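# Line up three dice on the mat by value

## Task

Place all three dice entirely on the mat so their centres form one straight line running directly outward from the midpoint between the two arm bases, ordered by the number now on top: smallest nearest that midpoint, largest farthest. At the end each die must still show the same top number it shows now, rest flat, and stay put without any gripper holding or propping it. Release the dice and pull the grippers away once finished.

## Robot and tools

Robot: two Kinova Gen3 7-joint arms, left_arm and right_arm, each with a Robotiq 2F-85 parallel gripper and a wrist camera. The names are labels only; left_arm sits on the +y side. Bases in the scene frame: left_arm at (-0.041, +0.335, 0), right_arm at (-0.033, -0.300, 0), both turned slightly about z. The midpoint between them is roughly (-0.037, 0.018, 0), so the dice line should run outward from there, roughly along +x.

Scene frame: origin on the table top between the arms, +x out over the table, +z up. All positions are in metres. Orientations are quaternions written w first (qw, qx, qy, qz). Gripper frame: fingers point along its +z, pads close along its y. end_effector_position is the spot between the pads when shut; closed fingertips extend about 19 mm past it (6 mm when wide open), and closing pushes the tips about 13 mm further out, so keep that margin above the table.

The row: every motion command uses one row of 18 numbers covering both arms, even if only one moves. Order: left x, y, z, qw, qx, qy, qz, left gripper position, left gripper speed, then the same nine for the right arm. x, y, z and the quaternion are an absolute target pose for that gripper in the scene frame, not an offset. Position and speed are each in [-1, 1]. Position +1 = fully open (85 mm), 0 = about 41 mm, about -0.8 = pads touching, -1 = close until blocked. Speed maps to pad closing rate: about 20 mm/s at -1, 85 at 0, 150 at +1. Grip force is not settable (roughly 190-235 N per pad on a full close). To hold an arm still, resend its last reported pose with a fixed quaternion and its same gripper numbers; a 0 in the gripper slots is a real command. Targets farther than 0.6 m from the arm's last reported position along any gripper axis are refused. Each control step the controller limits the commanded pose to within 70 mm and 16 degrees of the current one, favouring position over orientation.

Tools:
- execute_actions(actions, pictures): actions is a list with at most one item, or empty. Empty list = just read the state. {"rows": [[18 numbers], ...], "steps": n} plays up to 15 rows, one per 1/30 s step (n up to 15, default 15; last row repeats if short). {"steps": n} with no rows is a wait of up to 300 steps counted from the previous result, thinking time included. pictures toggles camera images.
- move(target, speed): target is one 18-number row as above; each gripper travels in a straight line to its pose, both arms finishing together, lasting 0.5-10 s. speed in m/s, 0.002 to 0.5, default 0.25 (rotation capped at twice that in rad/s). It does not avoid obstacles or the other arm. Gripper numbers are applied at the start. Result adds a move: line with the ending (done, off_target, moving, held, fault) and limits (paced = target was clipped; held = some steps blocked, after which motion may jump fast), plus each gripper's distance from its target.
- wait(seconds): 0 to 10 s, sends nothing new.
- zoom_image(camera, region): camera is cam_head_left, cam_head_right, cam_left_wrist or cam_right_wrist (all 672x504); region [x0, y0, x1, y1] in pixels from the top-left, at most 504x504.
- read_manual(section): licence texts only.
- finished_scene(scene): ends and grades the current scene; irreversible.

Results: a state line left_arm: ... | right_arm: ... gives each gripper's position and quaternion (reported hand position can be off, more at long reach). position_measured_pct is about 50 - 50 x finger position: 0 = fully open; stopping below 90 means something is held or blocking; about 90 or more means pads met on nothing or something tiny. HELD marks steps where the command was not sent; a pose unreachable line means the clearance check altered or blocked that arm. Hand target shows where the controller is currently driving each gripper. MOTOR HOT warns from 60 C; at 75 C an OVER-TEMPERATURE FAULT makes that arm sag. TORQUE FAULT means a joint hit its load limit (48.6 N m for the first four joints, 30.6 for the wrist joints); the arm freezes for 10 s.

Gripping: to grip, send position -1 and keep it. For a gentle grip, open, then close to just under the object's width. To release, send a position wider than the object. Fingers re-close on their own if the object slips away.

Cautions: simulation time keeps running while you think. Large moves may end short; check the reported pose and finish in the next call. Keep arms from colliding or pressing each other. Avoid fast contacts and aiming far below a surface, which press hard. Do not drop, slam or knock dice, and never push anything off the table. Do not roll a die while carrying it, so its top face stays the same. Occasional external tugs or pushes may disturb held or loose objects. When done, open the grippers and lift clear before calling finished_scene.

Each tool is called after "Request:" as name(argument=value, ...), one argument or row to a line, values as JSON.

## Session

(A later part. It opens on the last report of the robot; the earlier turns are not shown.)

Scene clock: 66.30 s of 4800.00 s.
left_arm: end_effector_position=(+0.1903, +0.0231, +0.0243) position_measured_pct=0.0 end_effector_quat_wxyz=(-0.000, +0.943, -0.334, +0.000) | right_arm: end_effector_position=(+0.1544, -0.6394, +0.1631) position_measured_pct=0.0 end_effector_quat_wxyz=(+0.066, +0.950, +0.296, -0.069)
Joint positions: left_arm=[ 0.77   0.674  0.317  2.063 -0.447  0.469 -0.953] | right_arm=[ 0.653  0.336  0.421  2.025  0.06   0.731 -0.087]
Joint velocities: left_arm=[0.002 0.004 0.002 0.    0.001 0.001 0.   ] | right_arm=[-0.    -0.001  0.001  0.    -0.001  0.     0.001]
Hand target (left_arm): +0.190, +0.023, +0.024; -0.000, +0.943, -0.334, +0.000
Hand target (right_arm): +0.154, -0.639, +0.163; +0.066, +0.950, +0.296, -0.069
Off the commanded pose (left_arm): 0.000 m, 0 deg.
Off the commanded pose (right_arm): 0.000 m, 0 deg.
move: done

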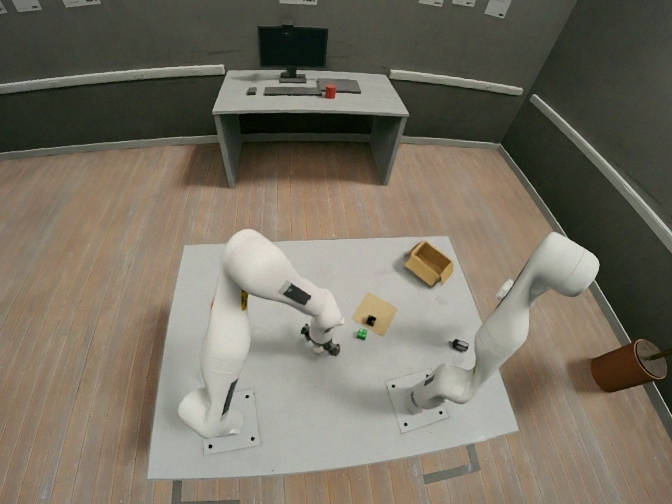

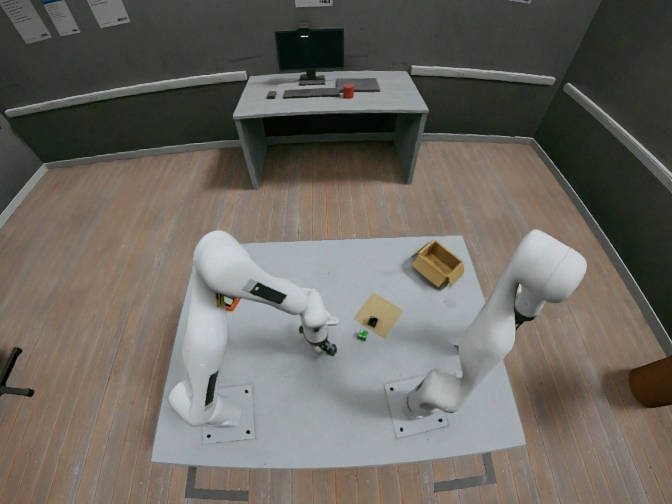

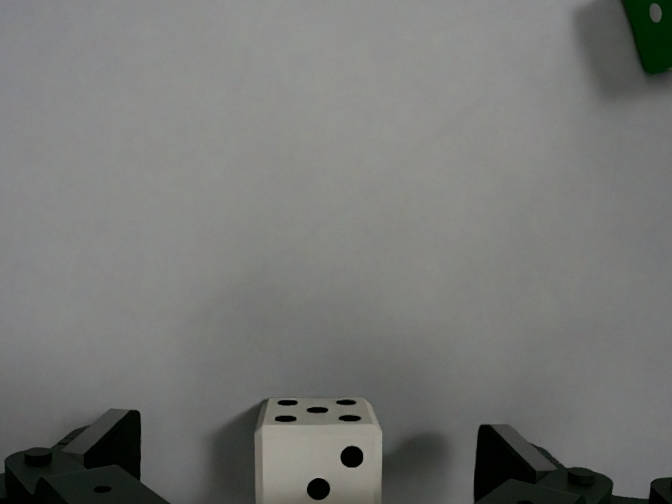

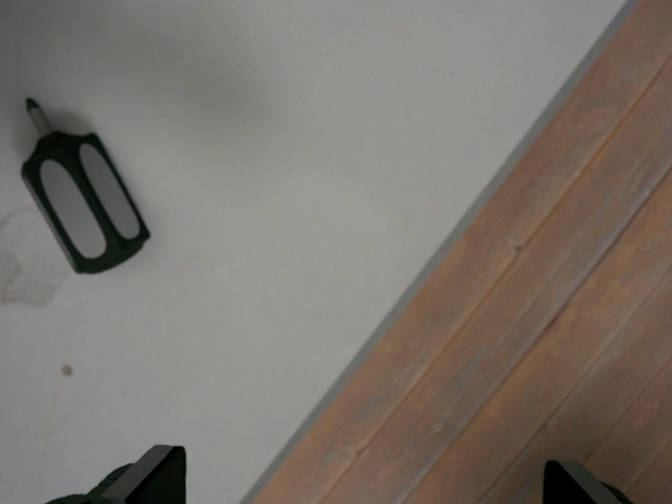

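Request:
move(
  target=[0.1935,0.0202,0.024,0,0.943,-0.334,0,1,0,0.1544,-0.6394,0.1631,0.066,0.950,0.296,-0.069,1,0],
  speed=0.03,
)

Request:
move(
  target=[0.1935,0.0202,0.024,0,0.943,-0.334,0,-1,0.5,0.1544,-0.6394,0.1631,0.066,0.950,0.296,-0.069,1,0],
)

Request:
move(
  target=[0.1935,0.0202,0.11,0,0.961,-0.276,0,-1,0.5,0.1544,-0.6394,0.1631,0.066,0.950,0.296,-0.069,1,0],
  speed=0.12,
)

Request:
move(
  target=[0.311,-0.203,0.09,0,0.961,-0.276,0,-1,0.5,0.1544,-0.6394,0.1631,0.066,0.950,0.296,-0.069,1,0],
  speed=0.2,
)

Request:
move(
  target=[0.311,-0.203,0.06,0,0.961,-0.276,0,-1,0.5,0.1544,-0.6394,0.1631,0.066,0.950,0.296,-0.069,1,0],
  speed=0.05,
)

Scene clock: 75.93 s of 4800.00 s.
left_arm: end_effector_position=(+0.1935, +0.0202, +0.0240) position_measured_pct=0.0 end_effector_quat_wxyz=(+0.000, +0.943, -0.334, +0.000) | right_arm: end_effector_position=(+0.1544, -0.6394, +0.1631) position_measured_pct=0.0 end_effector_quat_wxyz=(+0.066, +0.950, +0.296, -0.069)
Joint positions: left_arm=[ 0.767  0.681  0.321  2.049 -0.445  0.478 -0.958] | right_arm=[ 0.653  0.336  0.421  2.025  0.06   0.731 -0.087]
Joint velocities: left_arm=[-0.001 -0.    -0.001 -0.    -0.     0.     0.   ] | right_arm=[ 0.001  0.    -0.    -0.    -0.001 -0.     0.   ]
Hand target (left_arm): +0.193, +0.020, +0.024; +0.000, +0.943, -0.334, -0.000
Hand target (right_arm): +0.154, -0.639, +0.163; +0.066, +0.950, +0.296, -0.069
Off the commanded pose (left_arm): 0.000 m, 0 deg.
Off the commanded pose (right_arm): 0.000 m, 0 deg.
After step 90, 5.93 s passed at rest.
move: done

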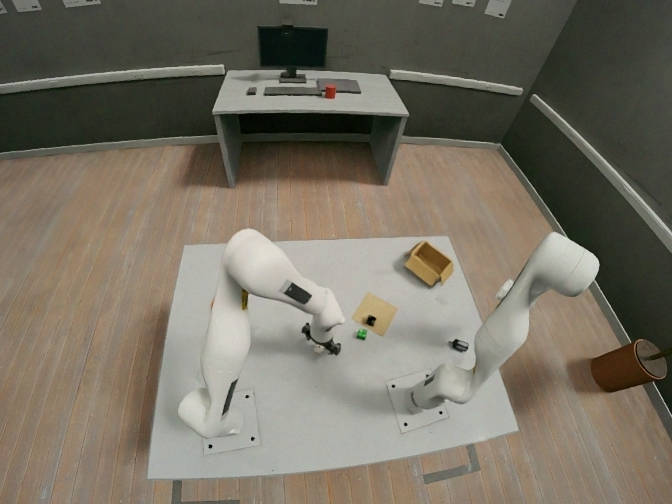

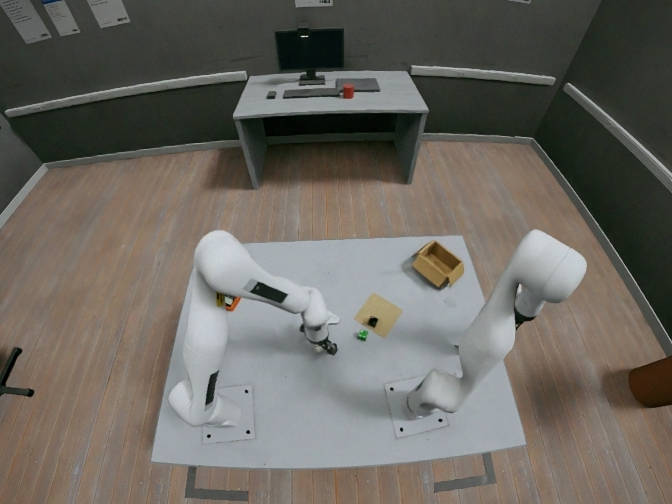

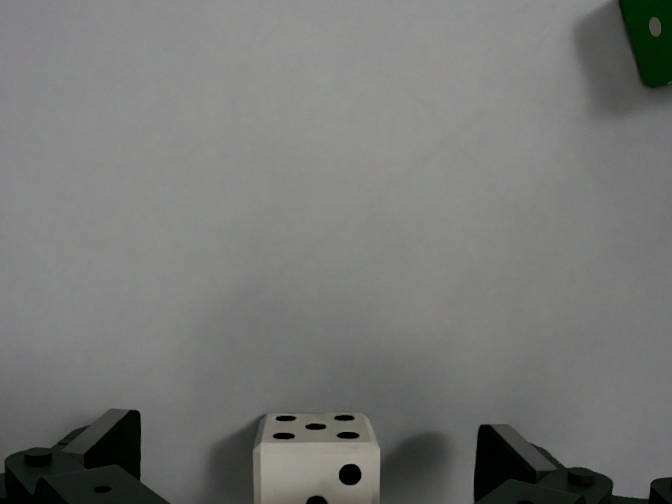

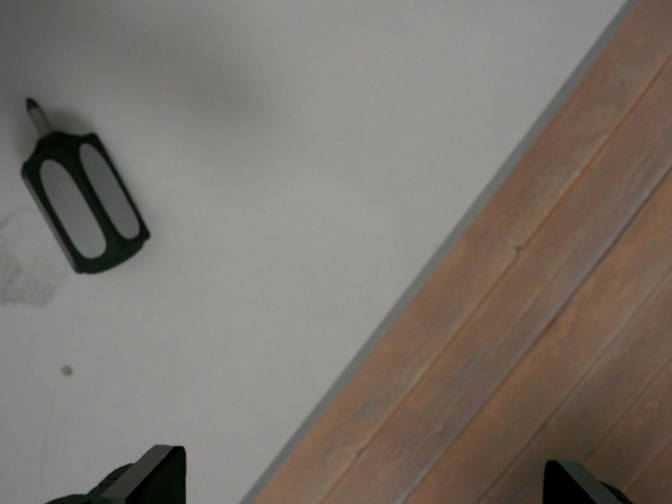

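Scene clock: 76.77 s of 4800.00 s.
left_arm: end_effector_position=(+0.1935, +0.0201, +0.0245) position_measured_pct=64.3 end_effector_quat_wxyz=(+0.000, +0.943, -0.334, +0.000) | right_arm: end_effector_position=(+0.1544, -0.6394, +0.1631) position_measured_pct=0.0 end_effector_quat_wxyz=(+0.066, +0.950, +0.296, -0.069)
Joint positions: left_arm=[ 0.767  0.679  0.321  2.049 -0.445  0.479 -0.958] | right_arm=[ 0.653  0.336  0.421  2.025  0.06   0.731 -0.087]
Joint velocities: left_arm=[ 0.001 -0.001  0.002  0.     0.    -0.    -0.001] | right_arm=[ 0.002  0.001 -0.    -0.     0.001 -0.     0.   ]
Hand target (left_arm): +0.193, +0.020, +0.024; -0.000, +0.943, -0.334, -0.000
Hand target (right_arm): +0.154, -0.639, +0.163; +0.066, +0.950, +0.296, -0.069
Off the commanded pose (left_arm): 0.001 m, 0 deg.
Off the commanded pose (right_arm): 0.000 m, 0 deg.
move: done

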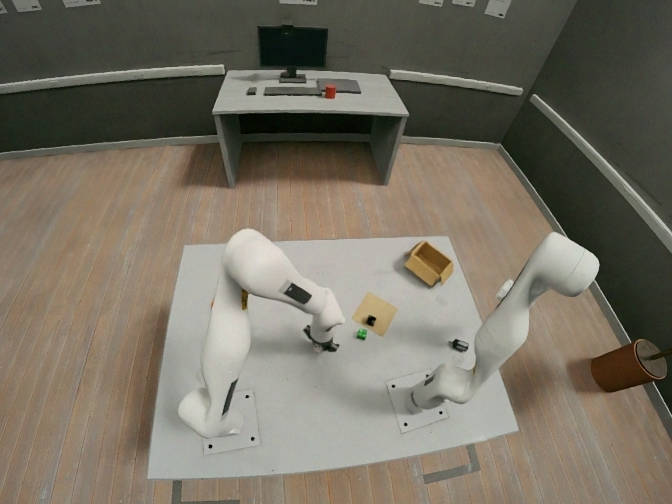

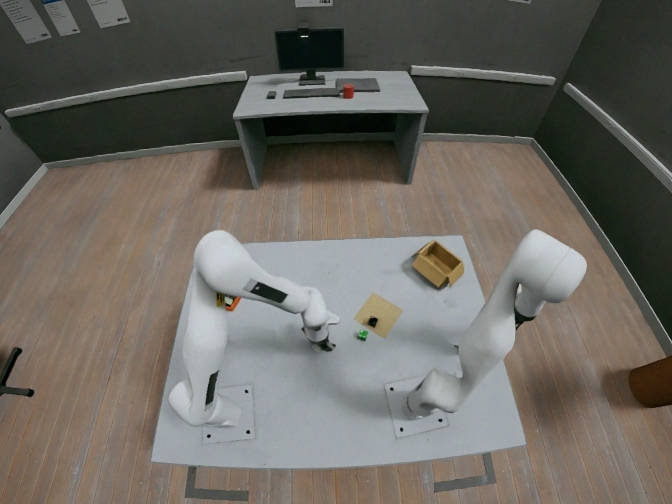

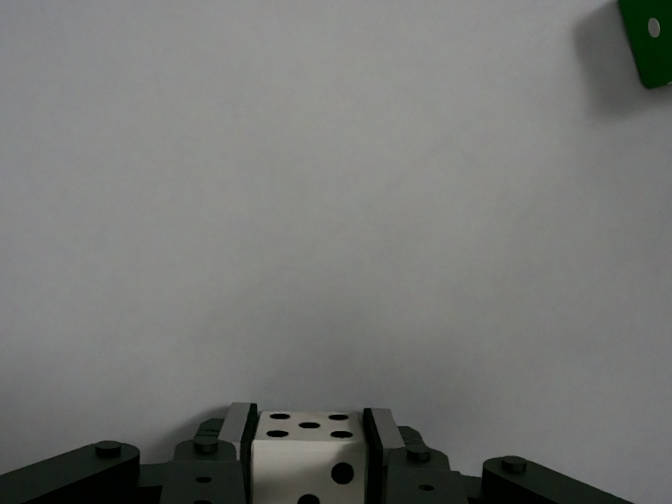

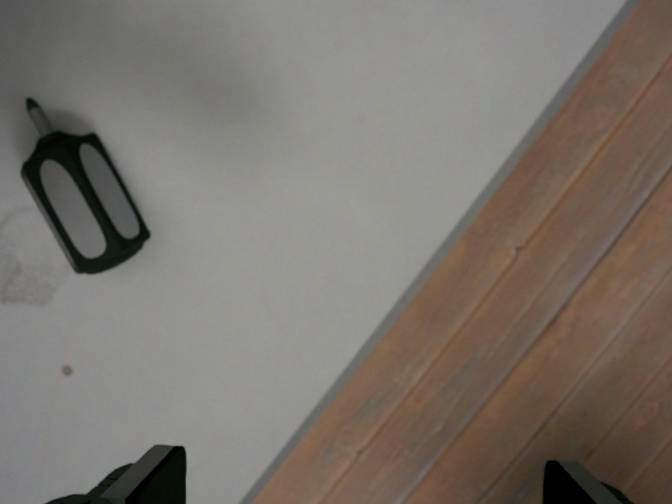

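Scene clock: 77.80 s of 4800.00 s.
left_arm: end_effector_position=(+0.1930, +0.0200, +0.1096) position_measured_pct=64.3 end_effector_quat_wxyz=(+0.000, +0.961, -0.276, -0.001) | right_arm: end_effector_position=(+0.1544, -0.6394, +0.1631) position_measured_pct=0.0 end_effector_quat_wxyz=(+0.066, +0.950, +0.296, -0.069)
Joint positions: left_arm=[ 0.693  0.496  0.415  1.984 -0.294  0.72  -0.971] | right_arm=[ 0.653  0.336  0.421  2.025  0.06   0.731 -0.087]
Joint velocities: left_arm=[-0.002 -0.006 -0.003 -0.001  0.    -0.    -0.   ] | right_arm=[-0.001 -0.003 -0.     0.    -0.001  0.    -0.   ]
Hand target (left_arm): +0.193, +0.020, +0.110; +0.000, +0.961, -0.276, -0.000
Hand target (right_arm): +0.154, -0.639, +0.163; +0.066, +0.950, +0.296, -0.069
Off the commanded pose (left_arm): 0.001 m, 0 deg.
Off the commanded pose (right_arm): 0.000 m, 0 deg.
move: done

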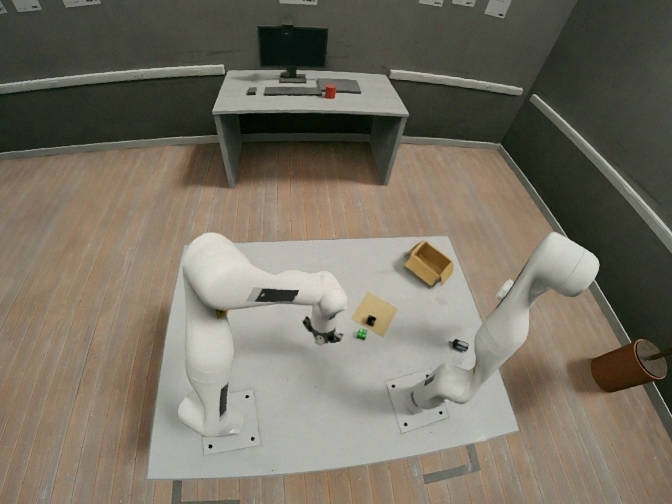

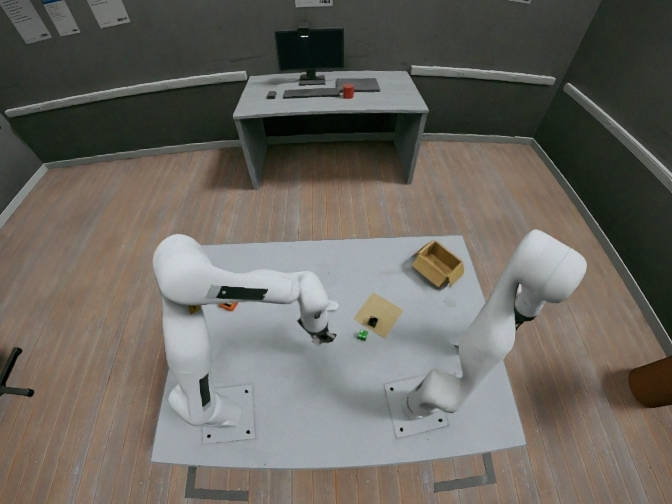

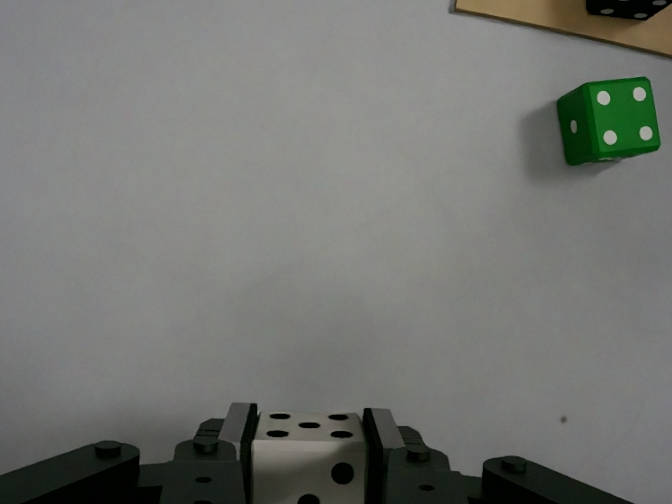

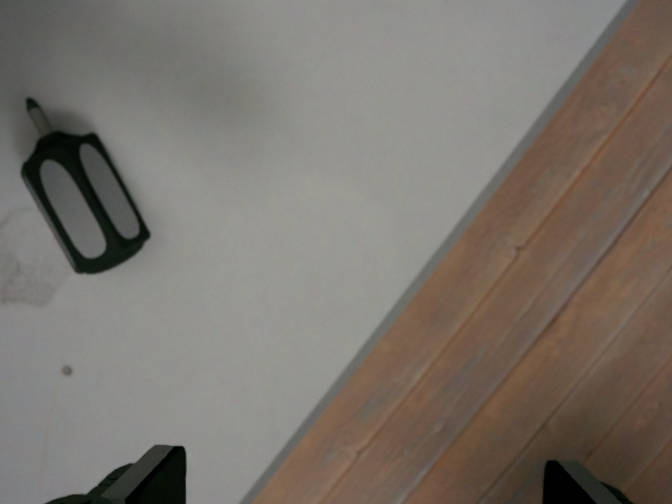

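Scene clock: 79.57 s of 4800.00 s.
left_arm: end_effector_position=(+0.3120, -0.2031, +0.0909) position_measured_pct=64.3 end_effector_quat_wxyz=(+0.001, +0.961, -0.277, +0.000) | right_arm: end_effector_position=(+0.1544, -0.6394, +0.1631) position_measured_pct=0.0 end_effector_quat_wxyz=(+0.066, +0.950, +0.296, -0.069)
Joint positions: left_arm=[ 0.926  1.012  0.388  0.973 -0.349  1.212 -0.993] | right_arm=[ 0.653  0.336  0.421  2.025  0.06   0.731 -0.087]
Joint velocities: left_arm=[ 0.005  0.013 -0.001 -0.005 -0.001  0.001 -0.   ] | right_arm=[ 0.    -0.     0.    -0.    -0.     0.     0.001]
Hand target (left_arm): +0.312, -0.203, +0.090; +0.000, +0.961, -0.277, -0.000
Hand target (right_arm): +0.154, -0.639, +0.163; +0.066, +0.950, +0.296, -0.069
Off the commanded pose (left_arm): 0.001 m, 0 deg.
Off the commanded pose (right_arm): 0.000 m, 0 deg.
move: done

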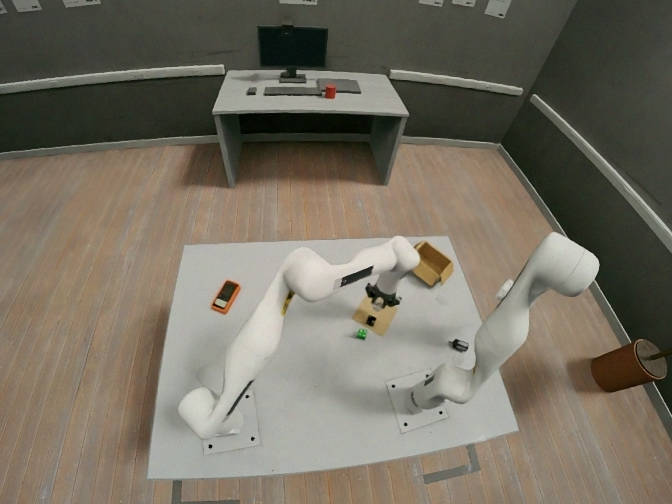

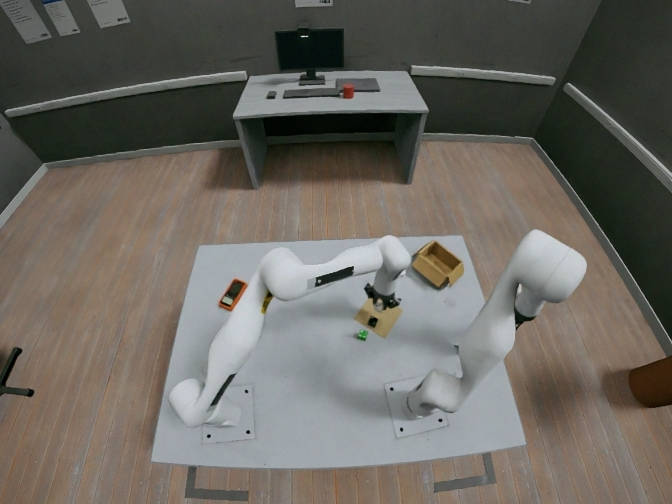

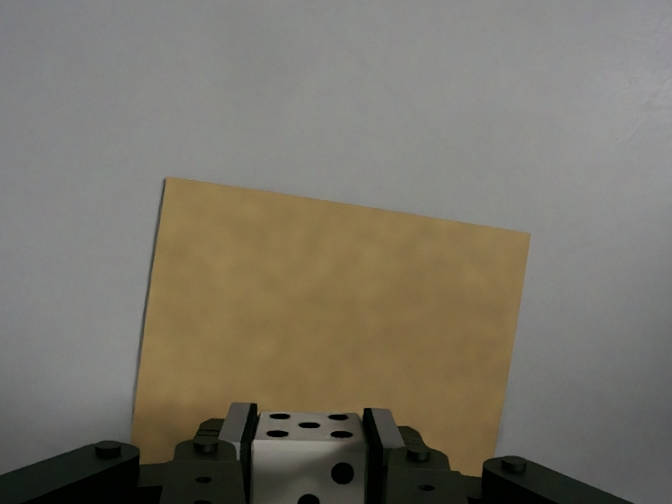

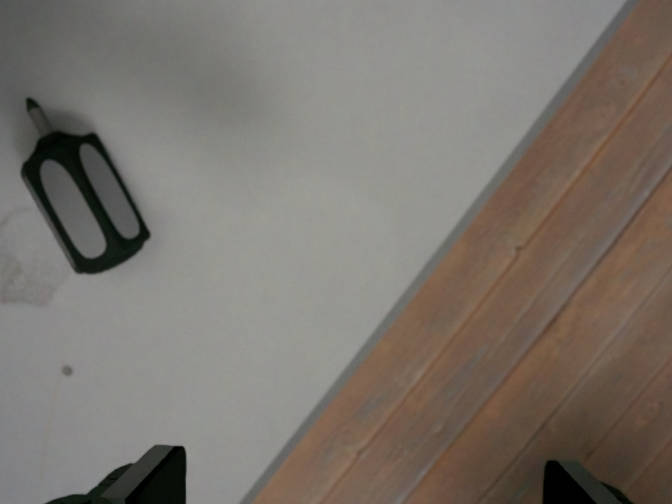

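Scene clock: 80.43 s of 4800.00 s.
left_arm: end_effector_position=(+0.3111, -0.2030, +0.0601) position_measured_pct=64.3 end_effector_quat_wxyz=(-0.000, +0.961, -0.276, +0.000) | right_arm: end_effector_position=(+0.1544, -0.6394, +0.1631) position_measured_pct=0.0 end_effector_quat_wxyz=(+0.066, +0.950, +0.296, -0.069)
Joint positions: left_arm=[ 0.928  1.046  0.378  1.003 -0.358  1.15  -0.982] | right_arm=[ 0.653  0.336  0.421  2.025  0.06   0.731 -0.087]
Joint velocities: left_arm=[ 0.     0.     0.002  0.     0.    -0.    -0.   ] | right_arm=[-0.001  0.001  0.     0.001  0.001 -0.     0.001]
Hand target (left_arm): +0.311, -0.203, +0.060; -0.000, +0.961, -0.276, +0.000
Hand target (right_arm): +0.154, -0.639, +0.163; +0.066, +0.950, +0.296, -0.069
Off the commanded pose (left_arm): 0.000 m, 0 deg.
Off the commanded pose (right_arm): 0.000 m, 0 deg.
move: done

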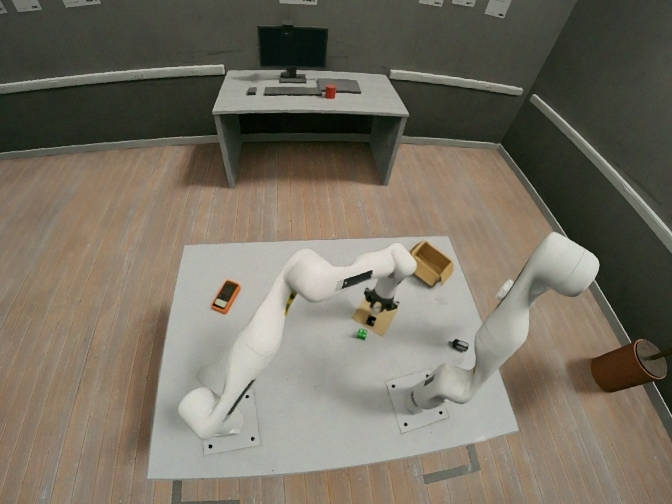

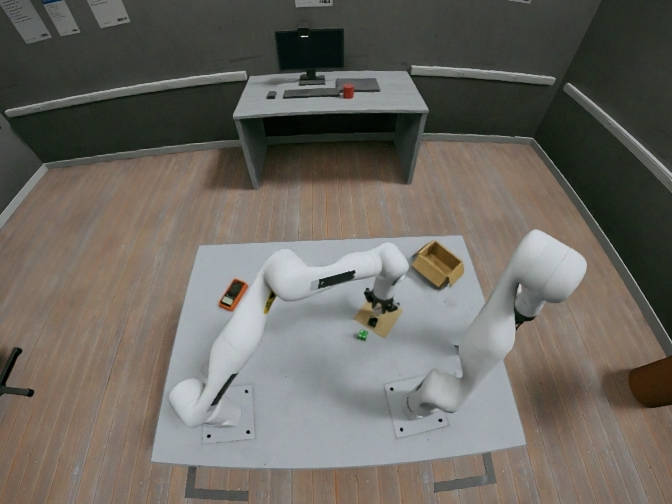

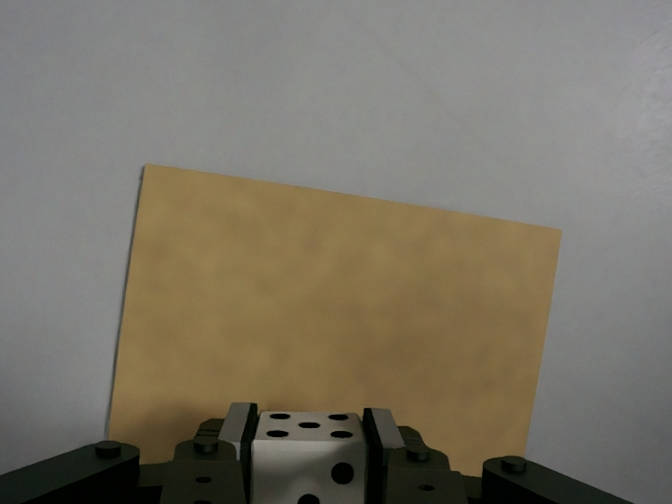

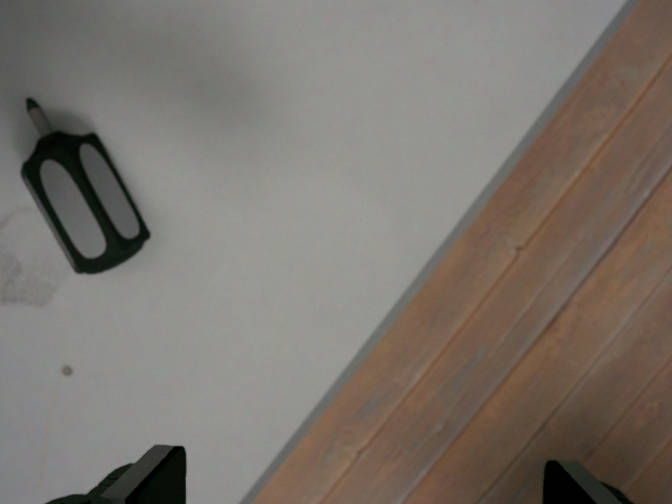

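Request:
move(
  target=[0.3146,-0.2053,0.028,0,0.961,-0.276,0,-1,0.5,0.1544,-0.6394,0.1631,0.066,0.950,0.296,-0.069,1,0],
  speed=0.05,
)

Request:
move(
  target=[0.3146,-0.2053,0.028,0,0.961,-0.276,0,0.5,0,0.1544,-0.6394,0.1631,0.066,0.950,0.296,-0.069,1,0],
)

Request:
move(
  target=[0.3146,-0.2053,0.11,0,0.983,-0.182,0,1,0,0.1544,-0.6394,0.1631,0.066,0.950,0.296,-0.069,1,0],
  speed=0.1,
)

Request:
move(
  target=[0.225,-0.125,0.11,0,0.983,-0.182,0,1,0,0.1544,-0.6394,0.1631,0.066,0.950,0.296,-0.069,1,0],
  speed=0.15,
)

Scene clock: 89.07 s of 4800.00 s.
left_arm: end_effector_position=(+0.3149, -0.2057, +0.0294) position_measured_pct=64.3 end_effector_quat_wxyz=(+0.000, +0.961, -0.276, +0.001) | right_arm: end_effector_position=(+0.1544, -0.6394, +0.1631) position_measured_pct=0.0 end_effector_quat_wxyz=(+0.066, +0.950, +0.296, -0.069)
Joint positions: left_arm=[ 0.93   1.094  0.369  1.    -0.368  1.103 -0.981] | right_arm=[ 0.653  0.336  0.421  2.025  0.06   0.731 -0.087]
Joint velocities: left_arm=[-0.001  0.001 -0.001 -0.    -0.    -0.001 -0.001] | right_arm=[ 0.001  0.    -0.001 -0.001 -0.002  0.    -0.   ]
Hand target (left_arm): +0.315, -0.205, +0.028; -0.000, +0.961, -0.276, +0.000
Hand target (right_arm): +0.154, -0.639, +0.163; +0.066, +0.950, +0.296, -0.069
Off the commanded pose (left_arm): 0.002 m, 0 deg.
Off the commanded pose (right_arm): 0.000 m, 0 deg.
After step 90, 4.77 s passed at rest.
move: done

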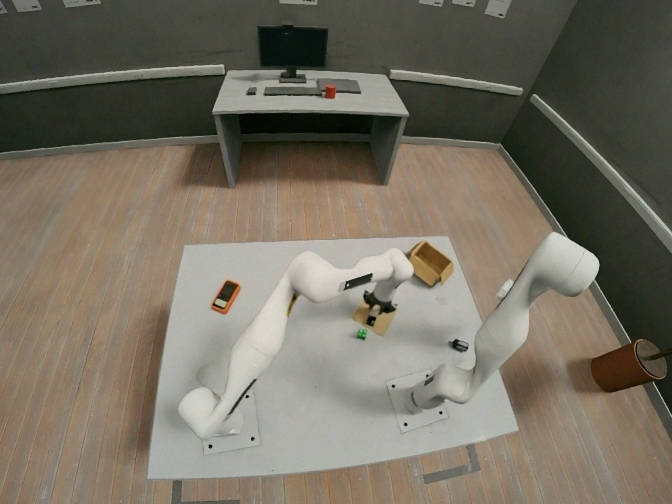

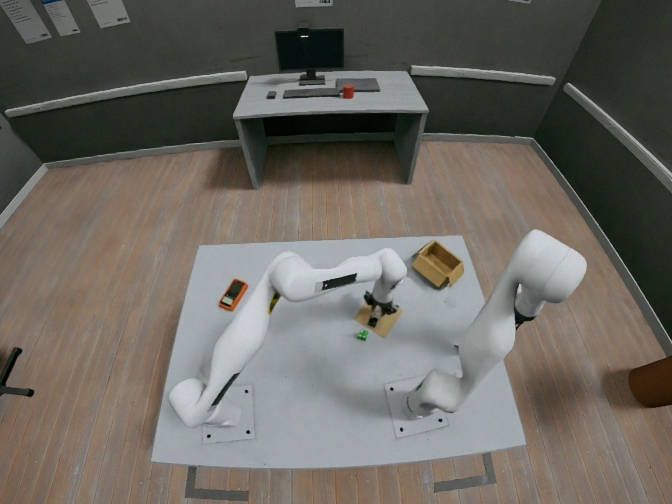

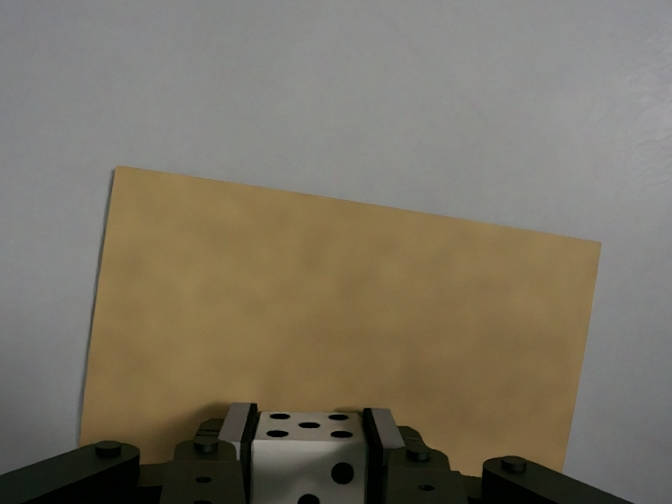

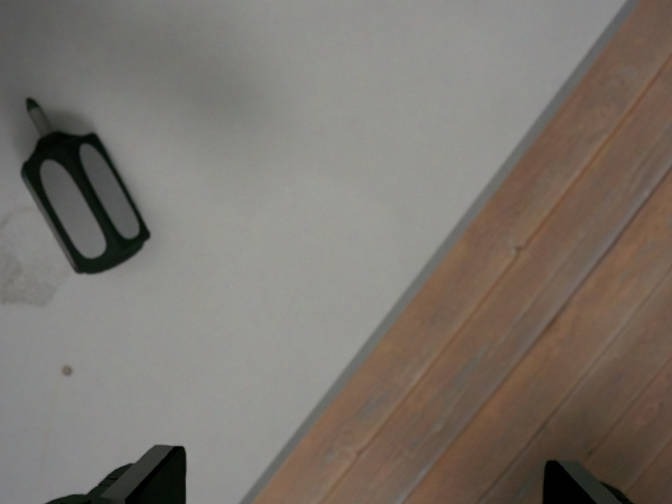

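Scene clock: 89.87 s of 4800.00 s.
left_arm: end_effector_position=(+0.3146, -0.2053, +0.0280) position_measured_pct=25.0 end_effector_quat_wxyz=(+0.000, +0.961, -0.276, +0.000) | right_arm: end_effector_position=(+0.1544, -0.6394, +0.1631) position_measured_pct=0.0 end_effector_quat_wxyz=(+0.066, +0.950, +0.296, -0.069)
Joint positions: left_arm=[ 0.93   1.096  0.369  1.    -0.368  1.103 -0.981] | right_arm=[ 0.653  0.336  0.421  2.025  0.06   0.731 -0.087]
Joint velocities: left_arm=[ 0.    -0.001 -0.001 -0.    -0.001 -0.001 -0.   ] | right_arm=[ 0.     0.    -0.    -0.002  0.001  0.    -0.   ]
Hand target (left_arm): +0.315, -0.205, +0.028; +0.000, +0.961, -0.276, -0.000
Hand target (right_arm): +0.154, -0.639, +0.163; +0.066, +0.950, +0.296, -0.069
Off the commanded pose (left_arm): 0.000 m, 0 deg.
Off the commanded pose (right_arm): 0.000 m, 0 deg.
move: done

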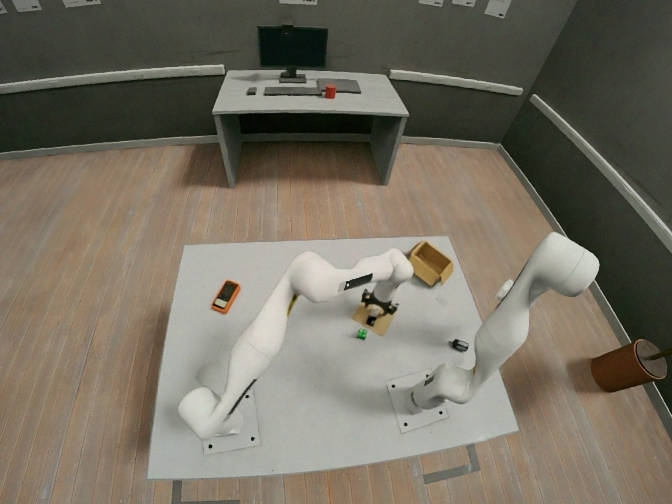

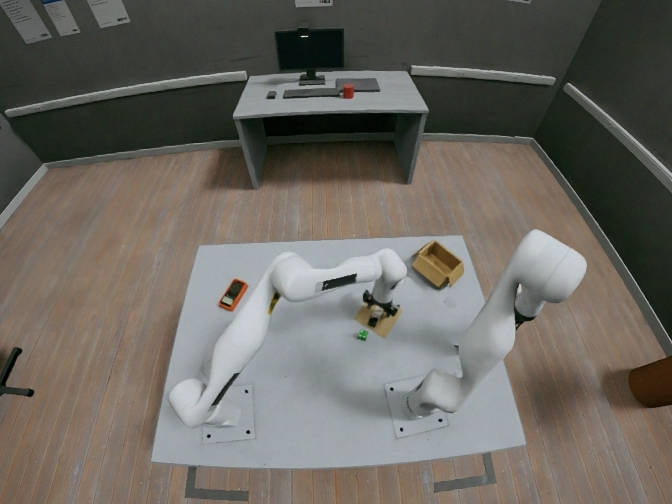

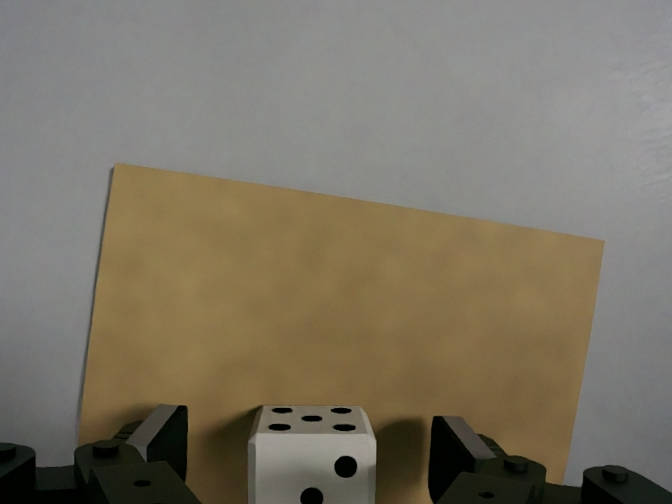

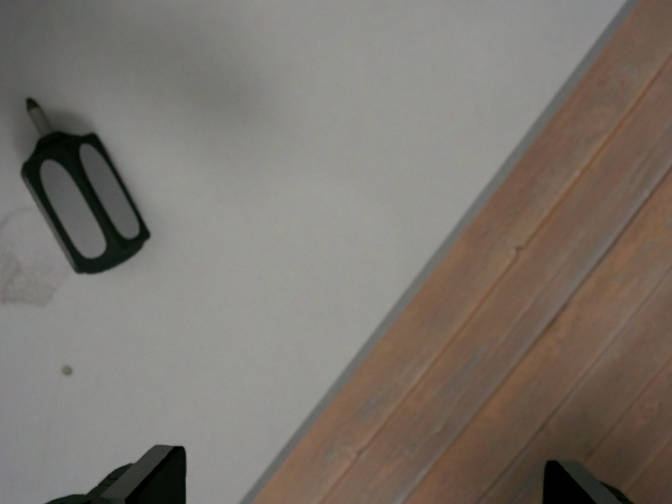

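Scene clock: 91.13 s of 4800.00 s.
left_arm: end_effector_position=(+0.3146, -0.2053, +0.1099) position_measured_pct=0.0 end_effector_quat_wxyz=(+0.000, +0.983, -0.182, -0.000) | right_arm: end_effector_position=(+0.1544, -0.6394, +0.1631) position_measured_pct=0.0 end_effector_quat_wxyz=(+0.066, +0.950, +0.296, -0.069)
Joint positions: left_arm=[ 0.943  0.997  0.351  0.927 -0.308  1.261 -0.828] | right_arm=[ 0.653  0.336  0.421  2.025  0.06   0.731 -0.087]
Joint velocities: left_arm=[ 0.002 -0.    -0.001 -0.001 -0.001 -0.001  0.   ] | right_arm=[-0.002  0.002 -0.    -0.     0.    -0.    -0.002]
Hand target (left_arm): +0.315, -0.205, +0.110; +0.000, +0.983, -0.182, -0.000
Hand target (right_arm): +0.154, -0.639, +0.163; +0.066, +0.950, +0.296, -0.069
Off the commanded pose (left_arm): 0.000 m, 0 deg.
Off the commanded pose (right_arm): 0.000 m, 0 deg.
move: done

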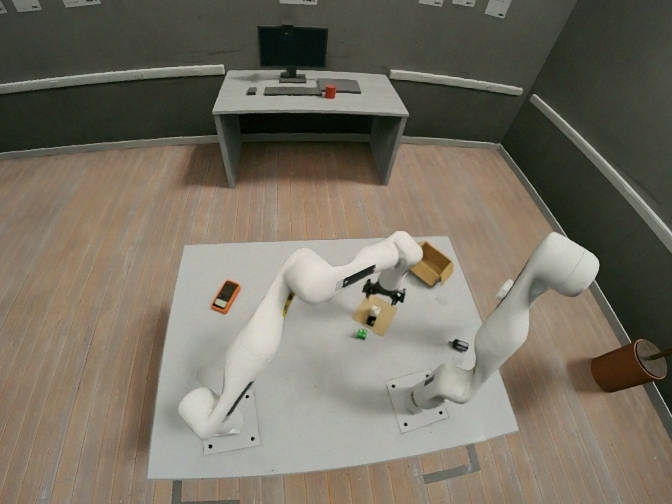

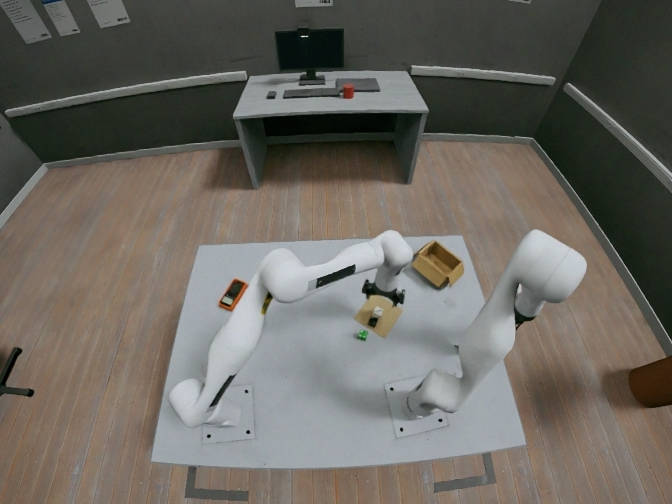

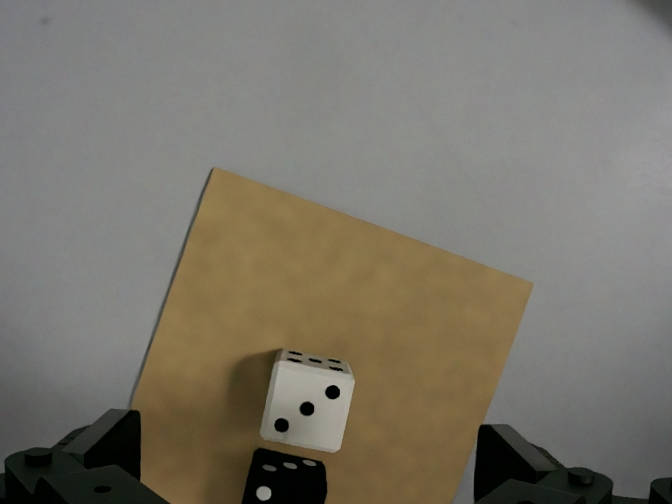

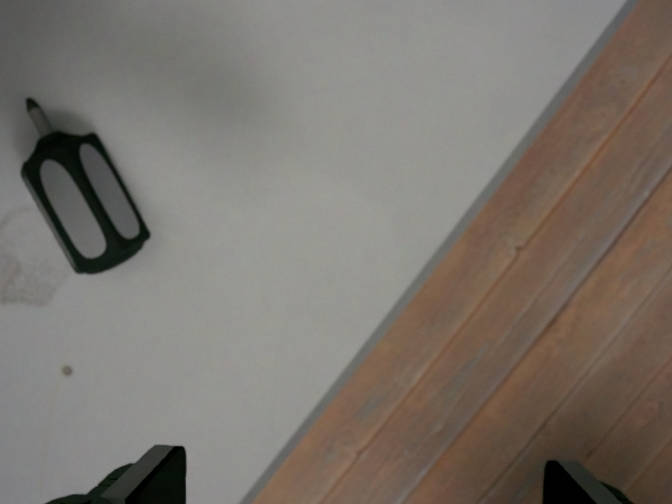

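Scene clock: 92.30 s of 4800.00 s.
left_arm: end_effector_position=(+0.2248, -0.1248, +0.1094) position_measured_pct=0.0 end_effector_quat_wxyz=(-0.001, +0.983, -0.182, -0.000) | right_arm: end_effector_position=(+0.1544, -0.6394, +0.1631) position_measured_pct=0.0 end_effector_quat_wxyz=(+0.066, +0.950, +0.296, -0.069)
Joint positions: left_arm=[ 0.921  0.738  0.355  1.487 -0.289  0.969 -0.708] | right_arm=[ 0.653  0.336  0.421  2.025  0.06   0.731 -0.087]
Joint velocities: left_arm=[-0.002 -0.01   0.002  0.003 -0.001 -0.001  0.   ] | right_arm=[-0.    -0.001 -0.    -0.001 -0.     0.    -0.001]
Hand target (left_arm): +0.225, -0.125, +0.110; -0.000, +0.983, -0.182, +0.000
Hand target (right_arm): +0.154, -0.639, +0.163; +0.066, +0.950, +0.296, -0.069
Off the commanded pose (left_arm): 0.001 m, 0 deg.
Off the commanded pose (right_arm): 0.000 m, 0 deg.
move: done

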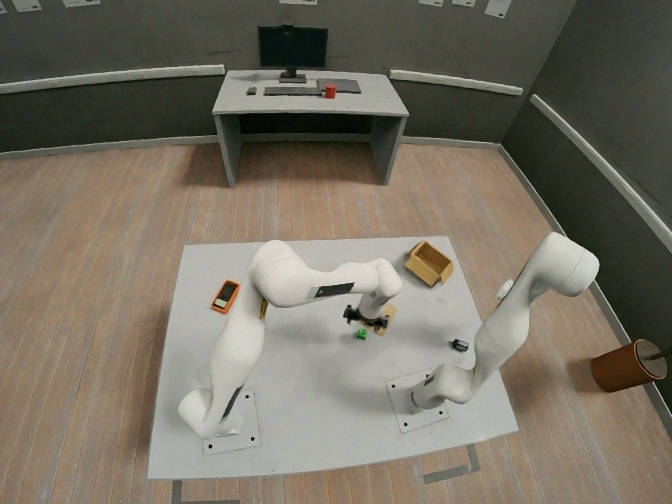

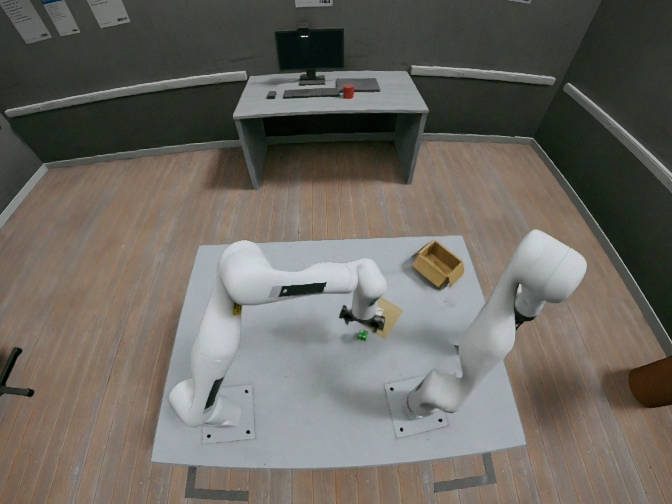

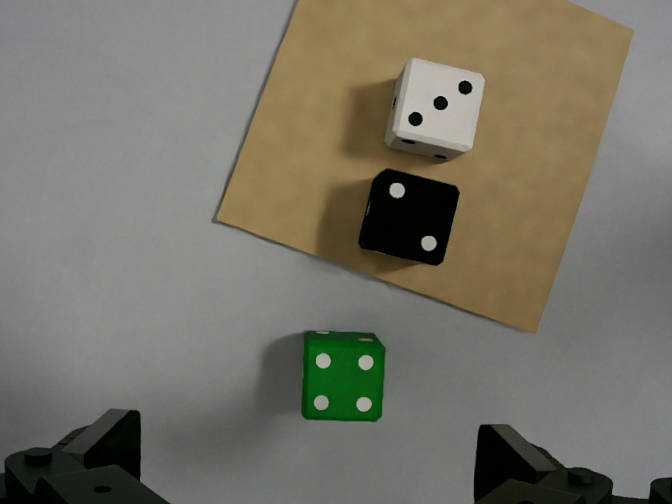

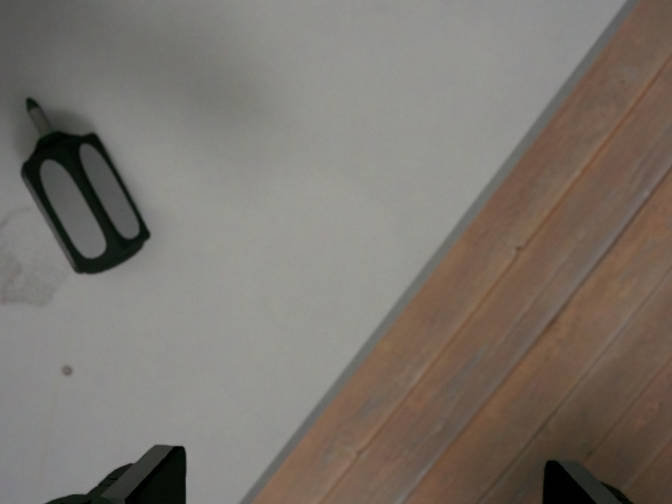

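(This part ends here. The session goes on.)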